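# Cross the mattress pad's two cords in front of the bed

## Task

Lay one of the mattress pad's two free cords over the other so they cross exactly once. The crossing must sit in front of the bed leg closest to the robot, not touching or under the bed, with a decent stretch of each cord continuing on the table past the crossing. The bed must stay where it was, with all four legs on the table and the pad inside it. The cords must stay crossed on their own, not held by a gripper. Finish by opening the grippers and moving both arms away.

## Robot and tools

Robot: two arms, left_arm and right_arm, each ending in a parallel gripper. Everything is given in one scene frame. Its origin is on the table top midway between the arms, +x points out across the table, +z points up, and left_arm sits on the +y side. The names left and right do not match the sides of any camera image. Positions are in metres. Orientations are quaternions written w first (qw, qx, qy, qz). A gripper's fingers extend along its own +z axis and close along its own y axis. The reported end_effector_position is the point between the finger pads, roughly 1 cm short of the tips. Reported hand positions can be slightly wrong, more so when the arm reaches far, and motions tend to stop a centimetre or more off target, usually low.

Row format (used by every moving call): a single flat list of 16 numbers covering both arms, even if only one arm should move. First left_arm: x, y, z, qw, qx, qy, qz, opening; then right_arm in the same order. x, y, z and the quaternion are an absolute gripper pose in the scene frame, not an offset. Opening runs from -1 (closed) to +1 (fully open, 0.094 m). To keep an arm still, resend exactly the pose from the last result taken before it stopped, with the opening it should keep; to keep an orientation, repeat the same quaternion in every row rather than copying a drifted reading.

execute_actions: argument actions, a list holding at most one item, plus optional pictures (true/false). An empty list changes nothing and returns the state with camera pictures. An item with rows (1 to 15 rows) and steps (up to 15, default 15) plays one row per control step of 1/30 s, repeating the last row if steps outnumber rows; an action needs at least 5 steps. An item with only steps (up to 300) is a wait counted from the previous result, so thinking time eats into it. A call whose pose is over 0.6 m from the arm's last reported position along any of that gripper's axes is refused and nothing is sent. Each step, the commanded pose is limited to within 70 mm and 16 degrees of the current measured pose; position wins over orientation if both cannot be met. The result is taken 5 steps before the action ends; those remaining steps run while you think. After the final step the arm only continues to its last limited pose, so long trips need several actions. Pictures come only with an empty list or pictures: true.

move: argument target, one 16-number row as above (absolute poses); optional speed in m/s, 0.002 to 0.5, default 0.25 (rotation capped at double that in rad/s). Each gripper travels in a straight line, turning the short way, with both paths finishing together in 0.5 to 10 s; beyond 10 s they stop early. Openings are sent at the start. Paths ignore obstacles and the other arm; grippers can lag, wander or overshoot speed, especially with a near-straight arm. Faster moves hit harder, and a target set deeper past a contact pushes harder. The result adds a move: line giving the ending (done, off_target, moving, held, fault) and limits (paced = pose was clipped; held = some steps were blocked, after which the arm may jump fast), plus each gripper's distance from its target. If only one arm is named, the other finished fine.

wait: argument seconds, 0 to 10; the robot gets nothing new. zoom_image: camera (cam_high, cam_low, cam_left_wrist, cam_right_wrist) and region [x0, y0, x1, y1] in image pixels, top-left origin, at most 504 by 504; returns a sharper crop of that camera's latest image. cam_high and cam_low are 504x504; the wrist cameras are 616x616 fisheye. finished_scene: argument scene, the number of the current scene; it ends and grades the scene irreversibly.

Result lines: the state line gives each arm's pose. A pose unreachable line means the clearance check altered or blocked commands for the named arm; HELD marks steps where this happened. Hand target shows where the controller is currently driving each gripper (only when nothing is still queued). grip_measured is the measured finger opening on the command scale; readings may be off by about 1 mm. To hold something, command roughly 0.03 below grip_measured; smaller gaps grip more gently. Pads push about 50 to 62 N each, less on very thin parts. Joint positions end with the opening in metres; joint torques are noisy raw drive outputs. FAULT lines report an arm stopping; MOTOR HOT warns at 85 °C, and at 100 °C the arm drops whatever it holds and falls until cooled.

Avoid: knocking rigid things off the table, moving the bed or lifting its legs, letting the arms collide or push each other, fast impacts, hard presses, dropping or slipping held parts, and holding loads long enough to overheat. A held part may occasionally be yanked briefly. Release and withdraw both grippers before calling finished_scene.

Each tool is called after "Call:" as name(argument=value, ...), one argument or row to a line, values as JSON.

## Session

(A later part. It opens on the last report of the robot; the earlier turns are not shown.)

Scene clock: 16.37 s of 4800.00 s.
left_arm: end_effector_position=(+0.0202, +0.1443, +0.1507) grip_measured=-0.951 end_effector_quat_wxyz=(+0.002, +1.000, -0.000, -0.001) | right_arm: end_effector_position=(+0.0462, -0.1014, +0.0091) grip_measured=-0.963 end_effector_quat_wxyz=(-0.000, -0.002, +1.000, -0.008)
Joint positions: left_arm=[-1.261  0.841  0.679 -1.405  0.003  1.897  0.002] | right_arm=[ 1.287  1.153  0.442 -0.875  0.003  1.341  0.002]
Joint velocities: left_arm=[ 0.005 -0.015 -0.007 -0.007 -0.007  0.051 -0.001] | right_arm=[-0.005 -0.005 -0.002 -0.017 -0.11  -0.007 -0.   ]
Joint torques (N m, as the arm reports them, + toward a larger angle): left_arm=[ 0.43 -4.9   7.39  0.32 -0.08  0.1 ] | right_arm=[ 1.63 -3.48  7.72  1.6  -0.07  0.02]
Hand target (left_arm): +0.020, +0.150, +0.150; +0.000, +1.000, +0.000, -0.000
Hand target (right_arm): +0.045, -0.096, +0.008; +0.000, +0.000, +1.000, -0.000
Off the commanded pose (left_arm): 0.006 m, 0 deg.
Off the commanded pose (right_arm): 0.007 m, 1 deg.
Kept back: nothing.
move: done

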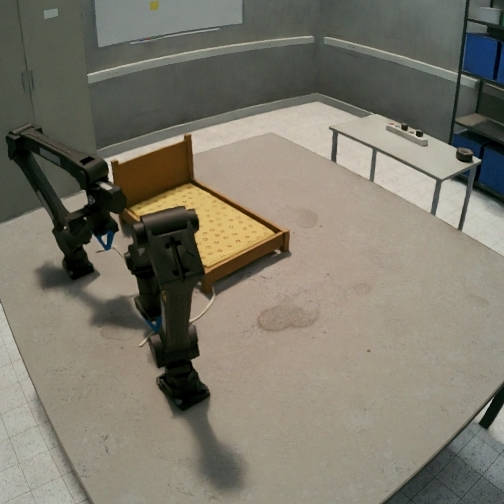

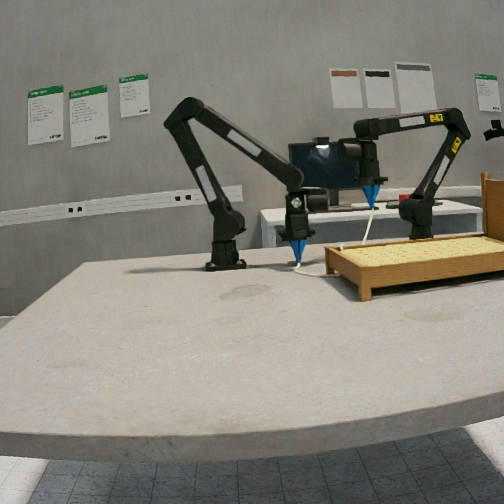

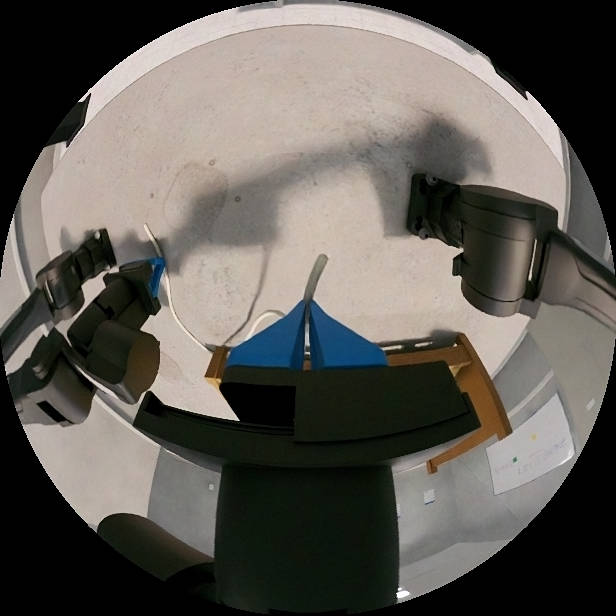

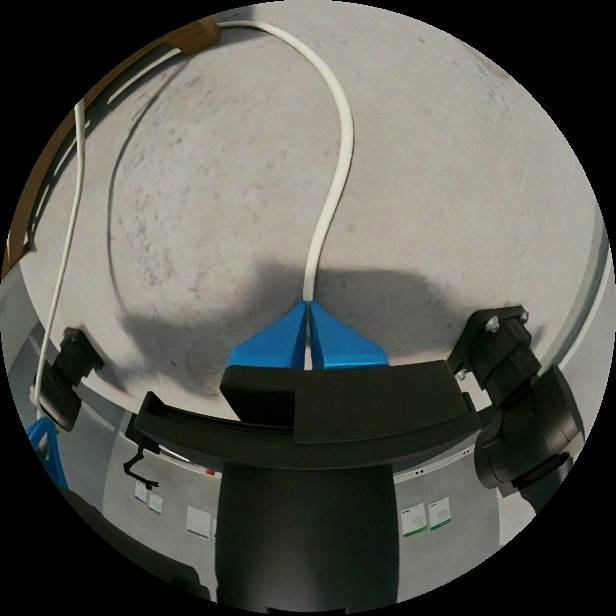

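Call:
move(
  target=[0.02,0.15,0.15,0,1,0,0,-1,0.022,-0.093,0.012,0,0,1,0,-1],
  speed=0.1,
)

Call:
execute_actions(
  actions=[
    {"rows":[[0.02,0.15,0.15,0,1,0,0,-1,0.022,-0.093,0.012,0,0,1,0,-0.5]],"steps":6},
  ],
)

Call:
move(
  target=[0.02,0.15,0.15,0,1,0,0,-1,0.08,-0.11,0.1,0,0,1,0,-0.5],
)

Call:
move(
  target=[0.06,0.07,0.14,0,0.924,0.383,0,-1,0.26,-0.32,0.14,0,0,1,0,-0.5],
  speed=0.35,
)

Call:
move(
  target=[0.11,-0.13,0.13,0,0.7071,0.7071,0,-1,0.19,-0.63,0.15,0,0,1,0,-0.5],
  speed=0.35,
)

Call:
move(
  target=[0.15,-0.25,0.06,0,0.7071,0.7071,0,-1,0.18,-0.61,0.14,0,0,1,0,-0.5],
  speed=0.18,
)

Scene clock: 17.60 s of 4800.00 s.
left_arm: end_effector_position=(+0.0202, +0.1443, +0.1507) grip_measured=-0.951 end_effector_quat_wxyz=(+0.002, +1.000, -0.000, -0.001) | right_arm: end_effector_position=(+0.0239, -0.0973, +0.0091) grip_measured=-0.963 end_effector_quat_wxyz=(+0.001, -0.005, +1.000, -0.008)
Joint positions: left_arm=[-1.261  0.841  0.679 -1.405  0.003  1.897  0.002] | right_arm=[ 1.392  1.153  0.442 -0.874  0.003  1.44   0.002]
Joint velocities: left_arm=[ 0.005 -0.005 -0.017  0.022 -0.022 -0.022  0.   ] | right_arm=[-0.005  0.005 -0.012 -0.022 -0.037  0.11  -0.001]
Joint torques (N m, as the arm reports them, + toward a larger angle): left_arm=[ 0.41 -4.86  7.4   0.32 -0.07  0.11] | right_arm=[ 1.38 -4.74  7.87  0.94 -0.04  0.04]
Hand target (left_arm): +0.020, +0.150, +0.150; +0.000, +1.000, +0.000, -0.000
Hand target (right_arm): +0.023, -0.093, +0.012; +0.000, -0.000, +1.000, +0.000
Off the commanded pose (left_arm): 0.006 m, 0 deg.
Off the commanded pose (right_arm): 0.005 m, 1 deg.
Kept back: nothing.
move: done

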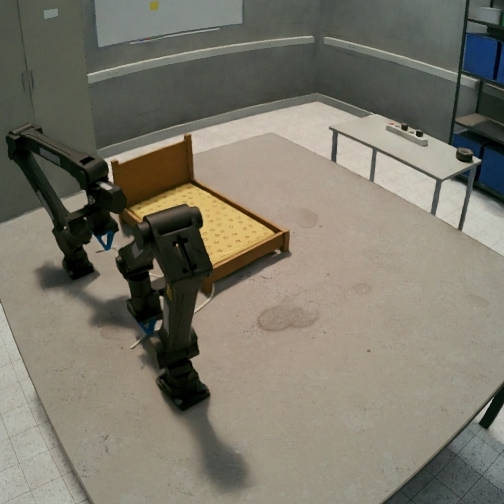

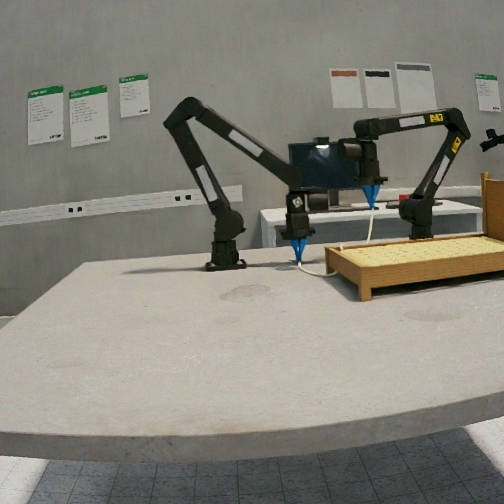

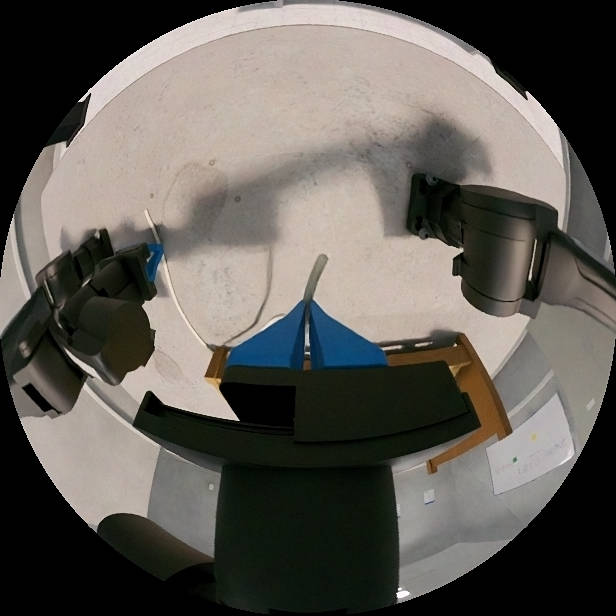

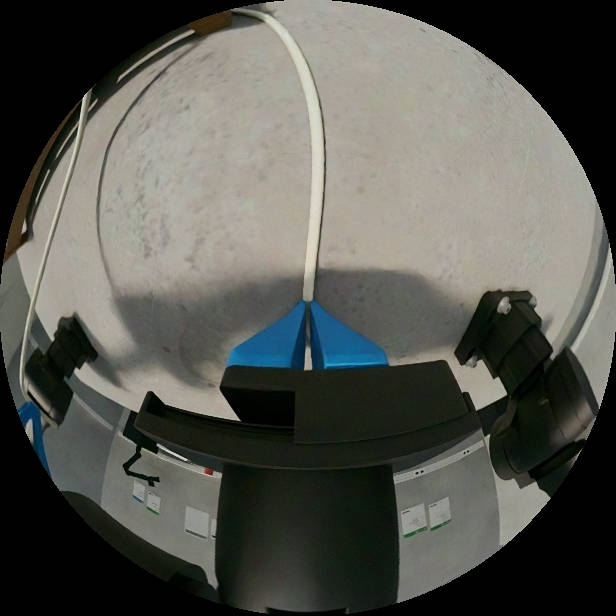

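Scene clock: 17.63 s of 4800.00 s.
left_arm: end_effector_position=(+0.0202, +0.1443, +0.1507) grip_measured=-0.951 end_effector_quat_wxyz=(+0.002, +1.000, -0.000, -0.001) | right_arm: end_effector_position=(+0.0239, -0.0973, +0.0091) grip_measured=-0.750 end_effector_quat_wxyz=(+0.001, -0.004, +1.000, -0.008)
Joint positions: left_arm=[-1.261  0.841  0.679 -1.405  0.003  1.897  0.002] | right_arm=[ 1.392  1.153  0.442 -0.874  0.003  1.441  0.012]
Joint velocities: left_arm=[ 0.005 -0.005  0.017 -0.007 -0.022 -0.066 -0.002] | right_arm=[-0.015 -0.005 -0.012 -0.002 -0.051 -0.007  0.421]
Joint torques (N m, as the arm reports them, + toward a larger angle): left_arm=[ 0.44 -4.84  7.39  0.31 -0.08  0.11] | right_arm=[ 1.37 -4.63  7.84  0.9  -0.05  0.02]
Steps of this call (step 1: the first step of this action). Readings (end_effector_position):
1: the state above

Scene clock: 18.97 s of 4800.00 s.
left_arm: end_effector_position=(+0.0202, +0.1443, +0.1507) grip_measured=-0.951 end_effector_quat_wxyz=(+0.002, +1.000, -0.000, -0.001) | right_arm: end_effector_position=(+0.0753, -0.1179, +0.0861) grip_measured=-0.502 end_effector_quat_wxyz=(-0.002, +0.006, +1.000, -0.010)
Joint positions: left_arm=[-1.261  0.841  0.679 -1.405  0.003  1.897  0.002] | right_arm=[ 1.133  0.966  0.566 -1.191  0.003  1.202  0.023]
Joint velocities: left_arm=[ 0.005 -0.005  0.017  0.002 -0.022 -0.051  0.   ] | right_arm=[-0.005 -0.005 -0.022  0.007 -0.037 -0.037 -0.   ]
Joint torques (N m, as the arm reports them, + toward a larger angle): left_arm=[ 0.48 -4.76  7.38  0.32 -0.08  0.11] | right_arm=[ 0.51 -3.43 11.41 -0.02 -0.09 -0.19]
Hand target (left_arm): +0.020, +0.150, +0.150; +0.000, +1.000, +0.000, -0.000
Hand target (right_arm): +0.079, -0.109, +0.099; -0.001, +0.000, +1.000, -0.001
Off your previous action's commanded pose (left_arm): 0.006 m, 0 deg at its last step (step 5 of this call).
Off your previous action's commanded pose (right_arm): 0.005 m, 1 deg at its last step (step 5 of this call).
Off the commanded pose (left_arm): 0.006 m, 0 deg.
Off the commanded pose (right_arm): 0.017 m, 1 deg.
Kept back: nothing.
move: off_target (right_arm)

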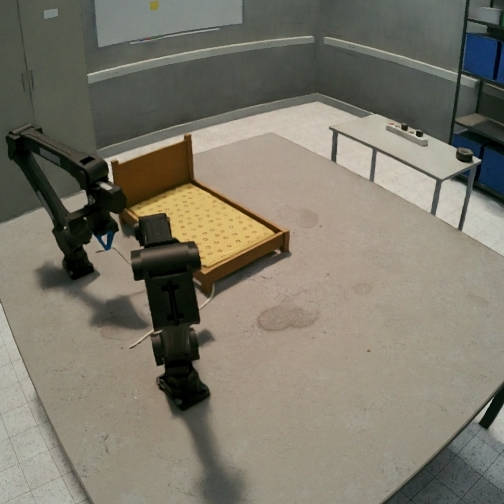

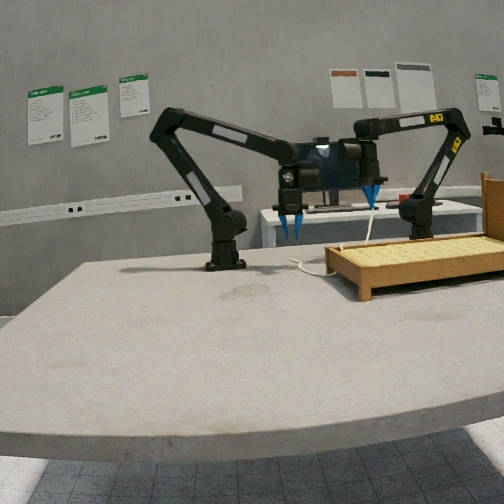

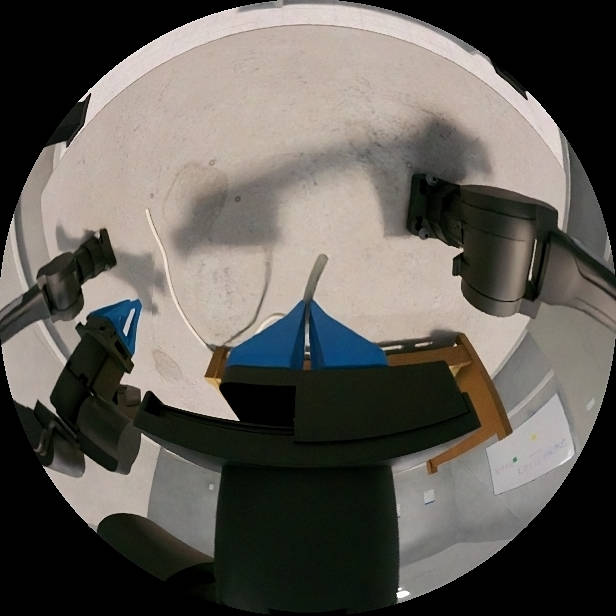

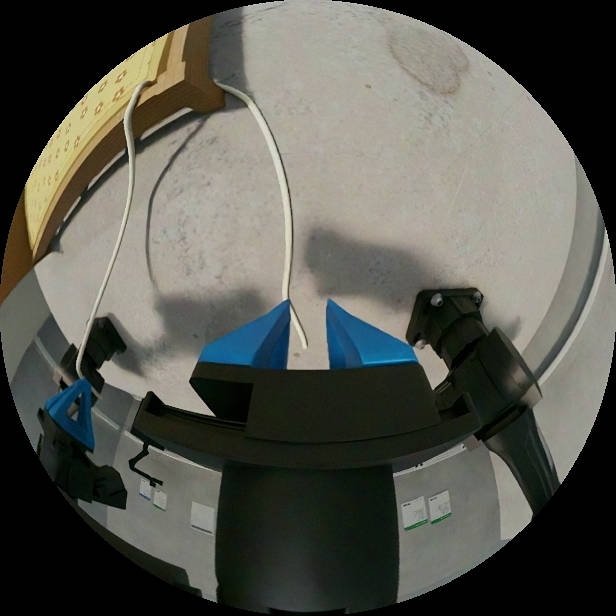

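Scene clock: 20.77 s of 4800.00 s.
left_arm: end_effector_position=(+0.0482, +0.0918, +0.1233) grip_measured=-0.951 end_effector_quat_wxyz=(-0.024, +0.926, +0.376, -0.002) | right_arm: end_effector_position=(+0.2400, -0.3184, +0.1247) grip_measured=-0.502 end_effector_quat_wxyz=(-0.023, +0.007, +1.000, -0.002)
Joint positions: left_arm=[-1.222  1.097  0.75  -1.273  0.004  1.164  0.002] | right_arm=[-0.08   1.051  0.724 -1.289  0.004 -0.008  0.023]
Joint velocities: left_arm=[ 0.005 -0.005  0.007 -0.017  0.022 -0.037 -0.   ] | right_arm=[-0.024 -0.015 -0.017  0.012 -0.037 -0.037  0.   ]
Joint torques (N m, as the arm reports them, + toward a larger angle): left_arm=[ 0.33 -5.77 11.2   0.94 -0.09  0.01] | right_arm=[ 0.85 -4.42 12.3   0.44 -0.16 -0.16]
Hand target (left_arm): +0.058, +0.071, +0.139; +0.000, +0.924, +0.383, -0.001
Hand target (right_arm): +0.254, -0.318, +0.140; -0.007, +0.000, +1.000, +0.000
Off the commanded pose (left_arm): 0.030 m, 3 deg.
Off the commanded pose (right_arm): 0.025 m, 3 deg.
Kept back: nothing.
move: off_target (left_arm, right_arm)

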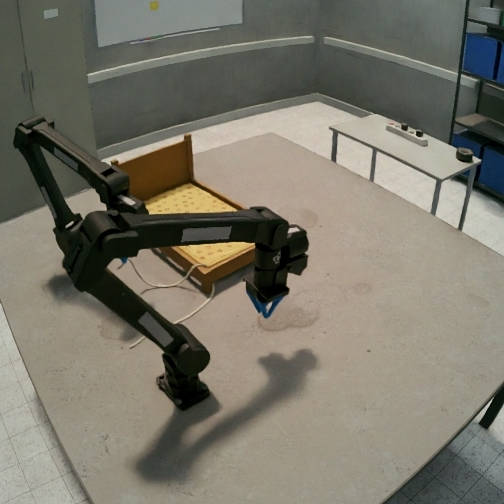

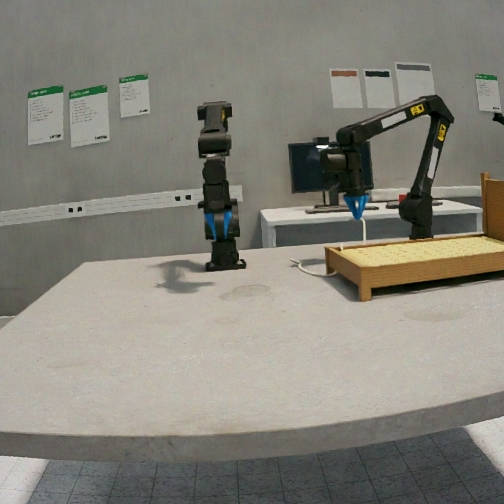

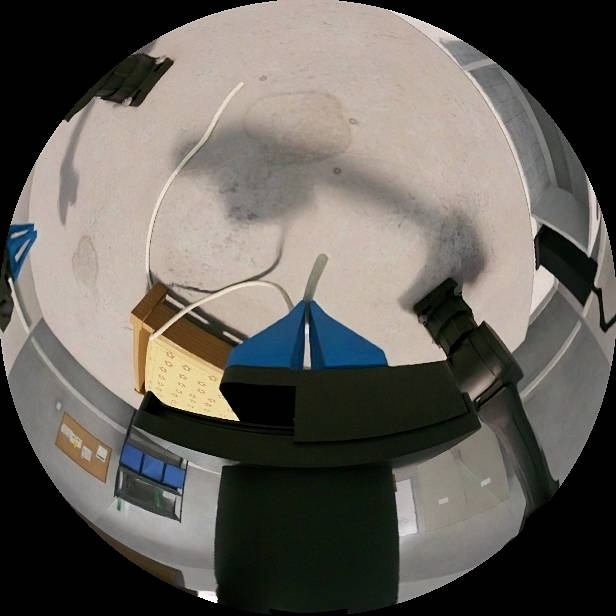

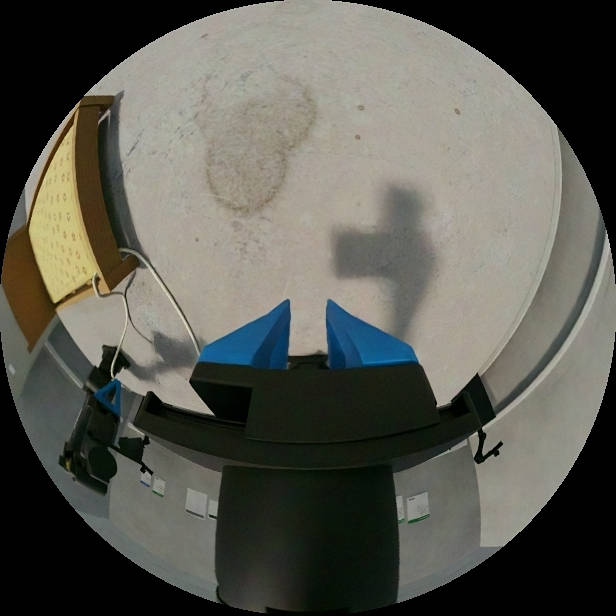

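Scene clock: 22.57 s of 4800.00 s.
left_arm: end_effector_position=(+0.1041, -0.1128, +0.1188) grip_measured=-0.951 end_effector_quat_wxyz=(-0.009, +0.708, +0.706, +0.003) | right_arm: end_effector_position=(+0.1763, -0.6092, +0.1364) grip_measured=-0.502 end_effector_quat_wxyz=(-0.017, +0.009, +0.999, +0.026)
Joint positions: left_arm=[-1.267  1.644  1.272 -1.218  0.002  0.323  0.002] | right_arm=[-1.082  1.349  0.993 -1.277  0.003 -1.006  0.023]
Joint velocities: left_arm=[ 0.005 -0.005 -0.002 -0.002 -0.11  -0.051 -0.001] | right_arm=[-0.005 -0.005 -0.002 -0.002  0.051 -0.022 -0.   ]
Joint torques (N m, as the arm reports them, + toward a larger angle): left_arm=[ -0.89 -16.08  10.95   0.36  -0.14  -0.06] | right_arm=[ 1.21 -7.97 12.01  1.19 -0.24 -0.19]
Hand target (left_arm): +0.106, -0.130, +0.127; +0.000, +0.707, +0.707, +0.000
Hand target (right_arm): +0.188, -0.625, +0.150; -0.002, +0.000, +1.000, +0.005
Off the commanded pose (left_arm): 0.021 m, 1 deg.
Off the commanded pose (right_arm): 0.028 m, 4 deg.
Kept back: nothing.
move: off_target (left_arm, right_arm)

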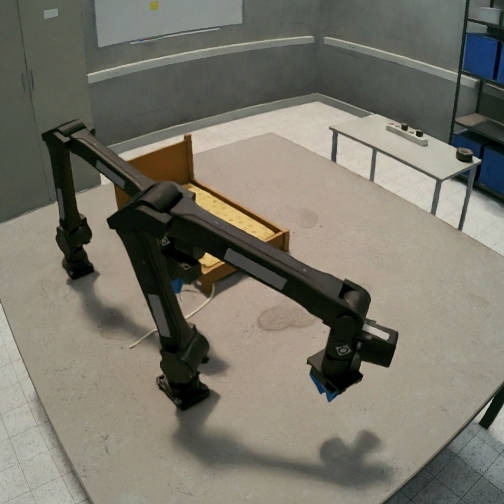

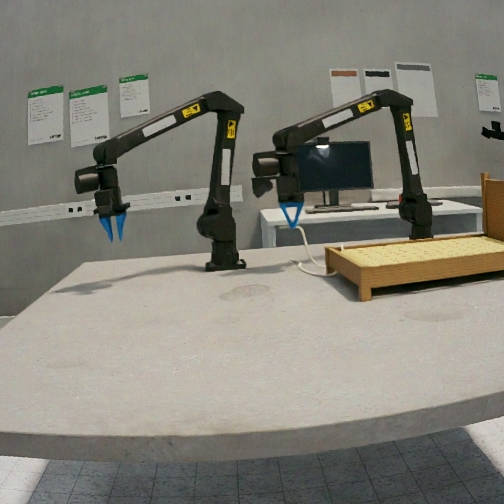

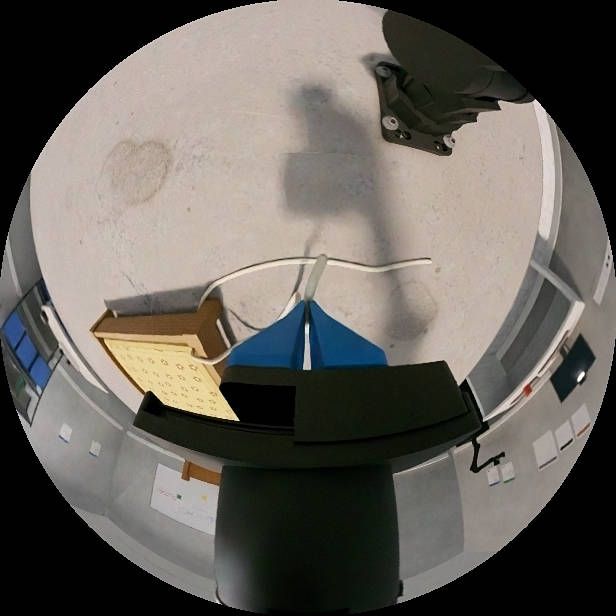

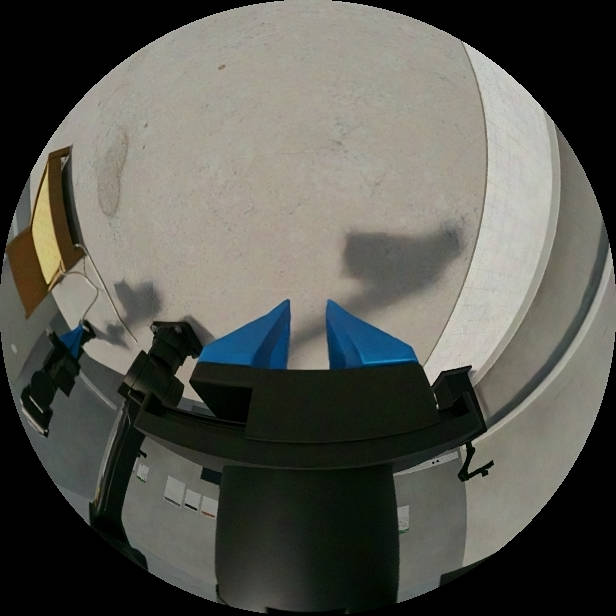

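Scene clock: 23.87 s of 4800.00 s.
left_arm: end_effector_position=(+0.1440, -0.2330, +0.0547) grip_measured=-0.951 end_effector_quat_wxyz=(-0.008, +0.708, +0.706, +0.003) | right_arm: end_effector_position=(+0.1749, -0.6068, +0.1344) grip_measured=-0.502 end_effector_quat_wxyz=(-0.011, +0.009, +1.000, +0.015)
Joint positions: left_arm=[-1.267  2.012  1.627 -1.202  0.002  0.323  0.002] | right_arm=[-1.082  1.327  0.967 -1.248  0.003 -1.006  0.023]
Joint velocities: left_arm=[-0.005 -0.005 -0.012 -0.012  0.022 -0.081  0.001] | right_arm=[-0.005 -0.005  0.012 -0.012 -0.022  0.007 -0.001]
Joint torques (N m, as the arm reports them, + toward a larger angle): left_arm=[ -0.43 -22.24  10.95   0.37  -0.1   -0.01] | right_arm=[ 1.52 -9.26  9.09  1.6  -0.17 -0.17]
Hand target (left_arm): +0.147, -0.249, +0.058; +0.001, +0.707, +0.707, -0.000
Hand target (right_arm): +0.180, -0.610, +0.140; -0.000, +0.000, +1.000, -0.000
Off the commanded pose (left_arm): 0.019 m, 1 deg.
Off the commanded pose (right_arm): 0.008 m, 2 deg.
Kept back: nothing.
move: off_target (left_arm)

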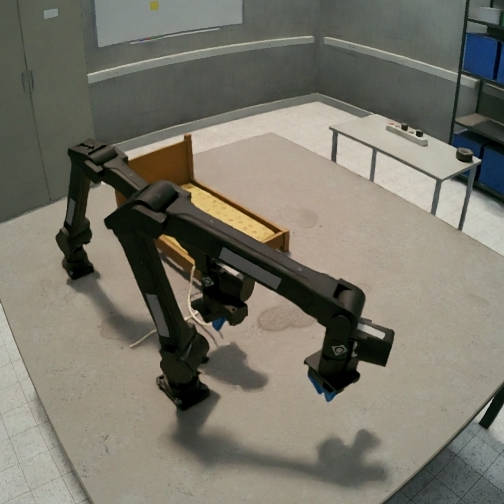

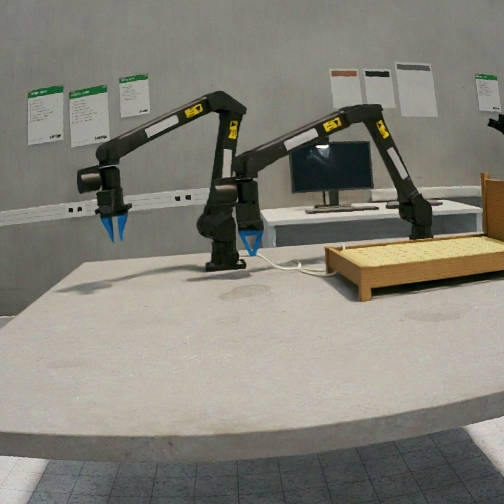

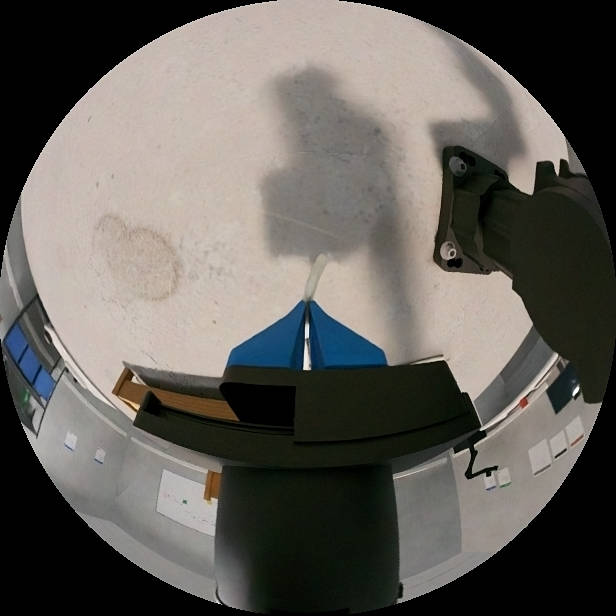

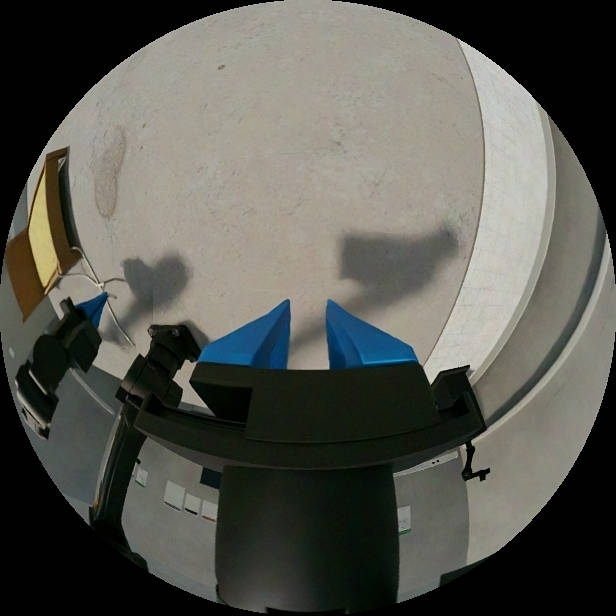

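Call:
move(
  target=[0.145,-0.23,-0.003,0,0.7071,0.7071,0,-1,0.18,-0.61,0.14,0,0,1,0,-0.5],
  speed=0.08,
)

Call:
execute_actions(
  actions=[
    {"rows":[[0.145,-0.23,-0.003,0,0.7071,0.7071,0,-0.5,0.18,-0.61,0.14,0,0,1,0,-0.5]],"steps":6},
  ],
)

Call:
move(
  target=[0.09,0,0.25,0,0.7071,0.7071,0,-0.5,0.18,-0.61,0.14,0,0,1,0,-0.5],
  speed=0.3,
)

Scene clock: 25.23 s of 4800.00 s.
left_arm: end_effector_position=(+0.1440, -0.2331, +0.0204) grip_measured=-0.951 end_effector_quat_wxyz=(+0.014, +0.708, +0.706, -0.008) | right_arm: end_effector_position=(+0.1749, -0.6068, +0.1344) grip_measured=-0.502 end_effector_quat_wxyz=(-0.011, +0.009, +1.000, +0.015)
Joint positions: left_arm=[-1.267  2.022  1.545 -1.062  0.002  0.323  0.002] | right_arm=[-1.082  1.327  0.967 -1.248  0.003 -1.006  0.023]
Joint velocities: left_arm=[-0.005  0.005 -0.012  0.002 -0.007 -0.095 -0.   ] | right_arm=[-0.005 -0.005  0.002 -0.002 -0.051 -0.081  0.   ]
Joint torques (N m, as the arm reports them, + toward a larger angle): left_arm=[  0.12 -21.58   6.79   1.15  -0.1    0.05] | right_arm=[ 1.5  -9.22  9.08  1.61 -0.17 -0.18]
Hand target (left_arm): +0.144, -0.228, -0.002; -0.000, +0.707, +0.707, -0.000
Hand target (right_arm): +0.180, -0.610, +0.140; -0.000, +0.000, +1.000, -0.000
Off the commanded pose (left_arm): 0.024 m, 2 deg.
Off the commanded pose (right_arm): 0.008 m, 2 deg.
Kept back: nothing.
move: off_target (left_arm)

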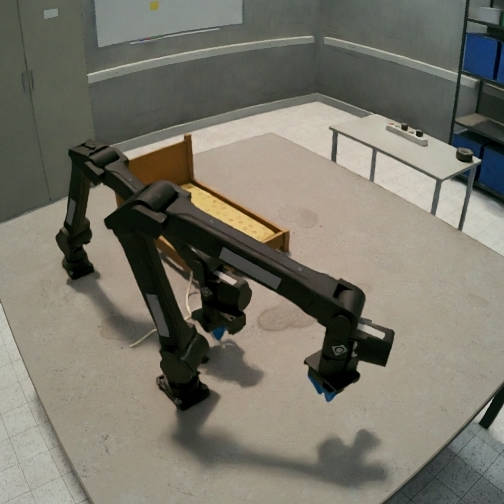

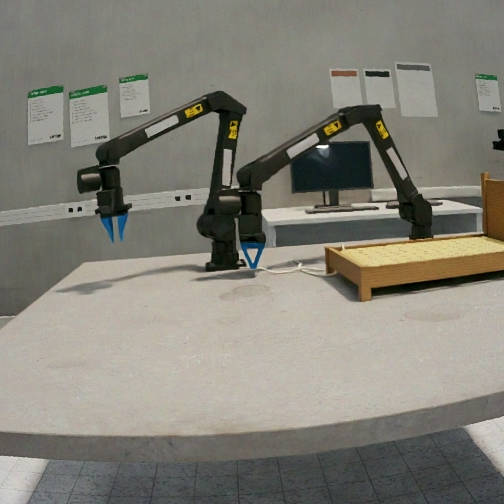

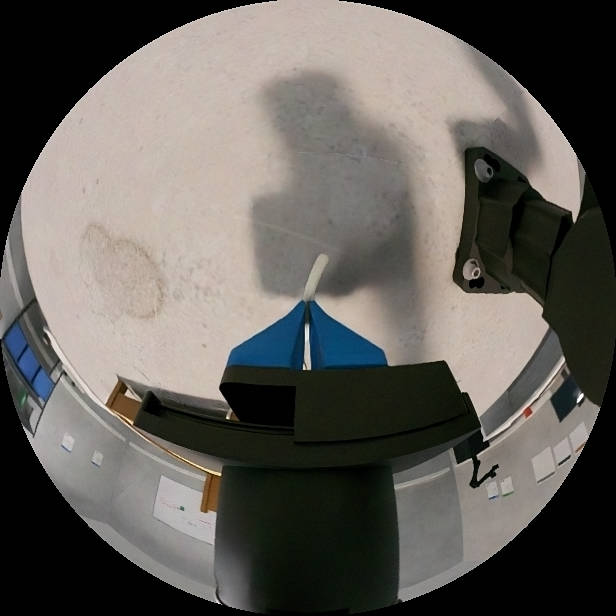

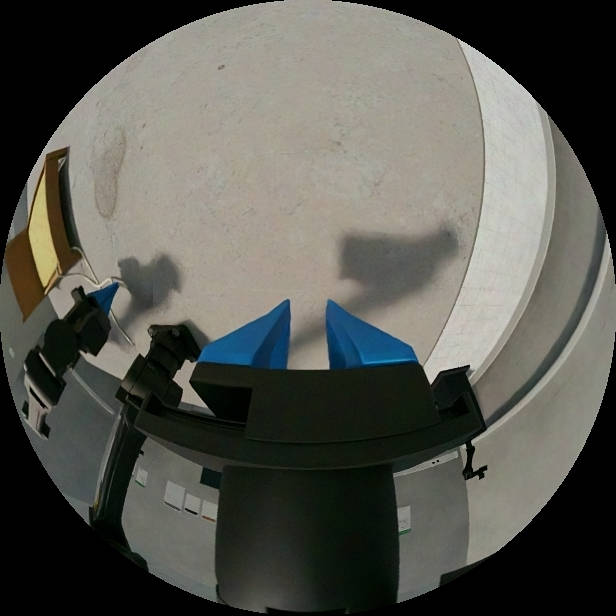

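Scene clock: 25.27 s of 4800.00 s.
left_arm: end_effector_position=(+0.1440, -0.2331, +0.0204) grip_measured=-0.738 end_effector_quat_wxyz=(+0.014, +0.708, +0.706, -0.008) | right_arm: end_effector_position=(+0.1749, -0.6068, +0.1344) grip_measured=-0.502 end_effector_quat_wxyz=(-0.011, +0.009, +1.000, +0.015)
Joint positions: left_arm=[-1.267  2.022  1.545 -1.062  0.002  0.323  0.012] | right_arm=[-1.082  1.327  0.967 -1.248  0.003 -1.006  0.023]
Joint velocities: left_arm=[ 0.005 -0.005 -0.017 -0.007 -0.007  0.022  0.421] | right_arm=[ 0.005 -0.005  0.007 -0.007  0.051 -0.007 -0.001]
Joint torques (N m, as the arm reports them, + toward a larger angle): left_arm=[  0.08 -20.94   7.09   1.19  -0.1    0.03] | right_arm=[ 1.48 -9.25  9.08  1.61 -0.17 -0.18]
Steps of this call (step 1: the first step of this action). Readings (end_effector_position):
1: the state above

Scene clock: 27.13 s of 4800.00 s.
left_arm: end_effector_position=(+0.0939, -0.0068, +0.2589) grip_measured=-0.502 end_effector_quat_wxyz=(+0.012, +0.706, +0.708, -0.006) | right_arm: end_effector_position=(+0.1749, -0.6068, +0.1344) grip_measured=-0.502 end_effector_quat_wxyz=(-0.011, +0.009, +1.000, +0.015)
Joint positions: left_arm=[-1.203  1.276  1.256 -1.523  0.002  0.381  0.023] | right_arm=[-1.082  1.327  0.967 -1.248  0.003 -1.006  0.023]
Joint velocities: left_arm=[ 0.015 -0.015 -0.002  0.002  0.007 -0.007 -0.001] | right_arm=[-0.005 -0.015 -0.002 -0.017 -0.095 -0.081 -0.001]
Joint torques (N m, as the arm reports them, + toward a larger angle): left_arm=[  0.4  -10.91   7.74   0.51  -0.04   0.09] | right_arm=[ 1.44 -9.27  9.09  1.62 -0.18 -0.18]
Hand target (left_arm): +0.095, -0.005, +0.253; -0.000, +0.707, +0.707, -0.001
Hand target (right_arm): +0.180, -0.610, +0.140; -0.000, +0.000, +1.000, -0.000
Off your previous action's commanded pose (left_arm): 0.024 m, 2 deg at its last step (step 5 of this call).
Off your previous action's commanded pose (right_arm): 0.008 m, 2 deg at its last step (step 5 of this call).
Off the commanded pose (left_arm): 0.012 m, 2 deg.
Off the commanded pose (right_arm): 0.008 m, 2 deg.
Kept back: nothing.
move: off_target (left_arm)

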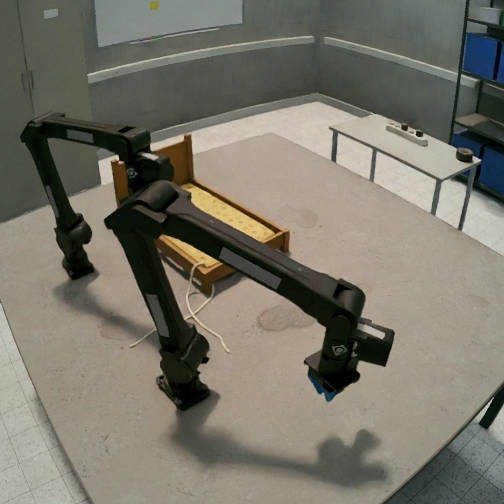

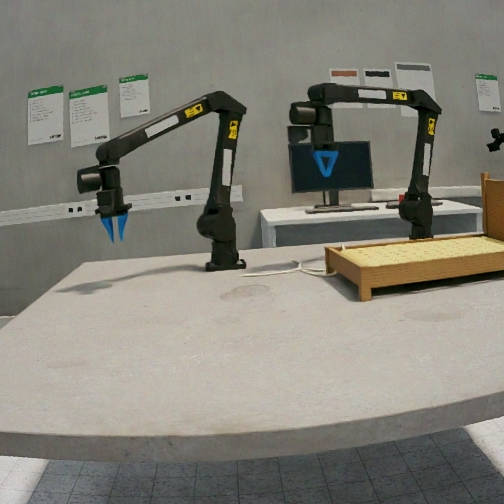

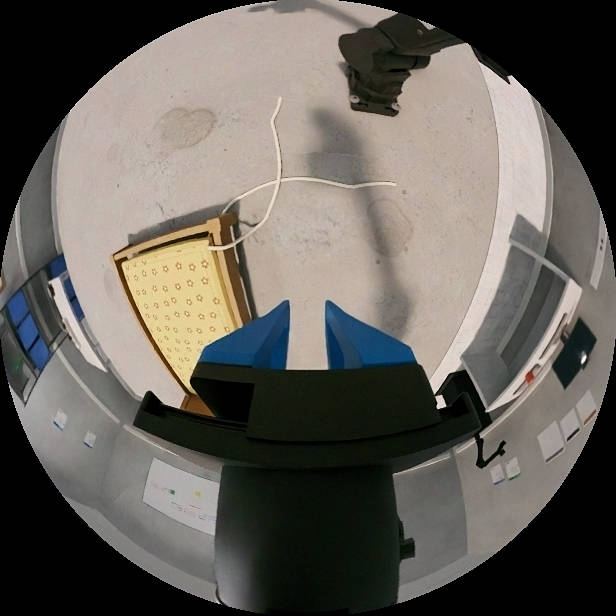

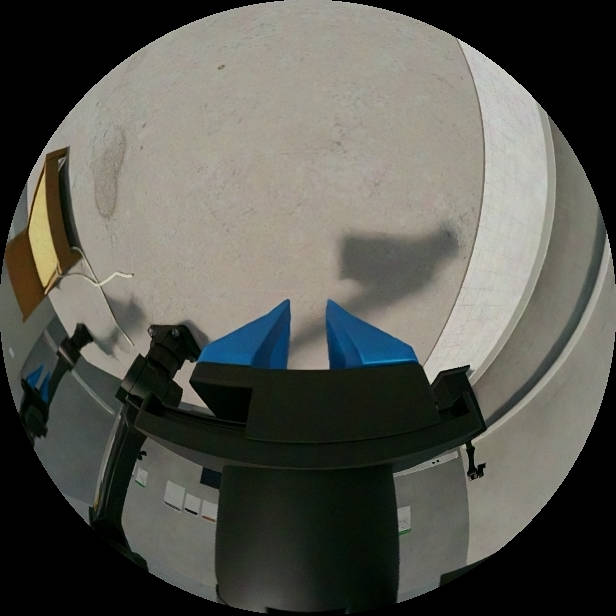

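Call:
finished_scene(
  scene=2,
)

The scene is finished: the task was done.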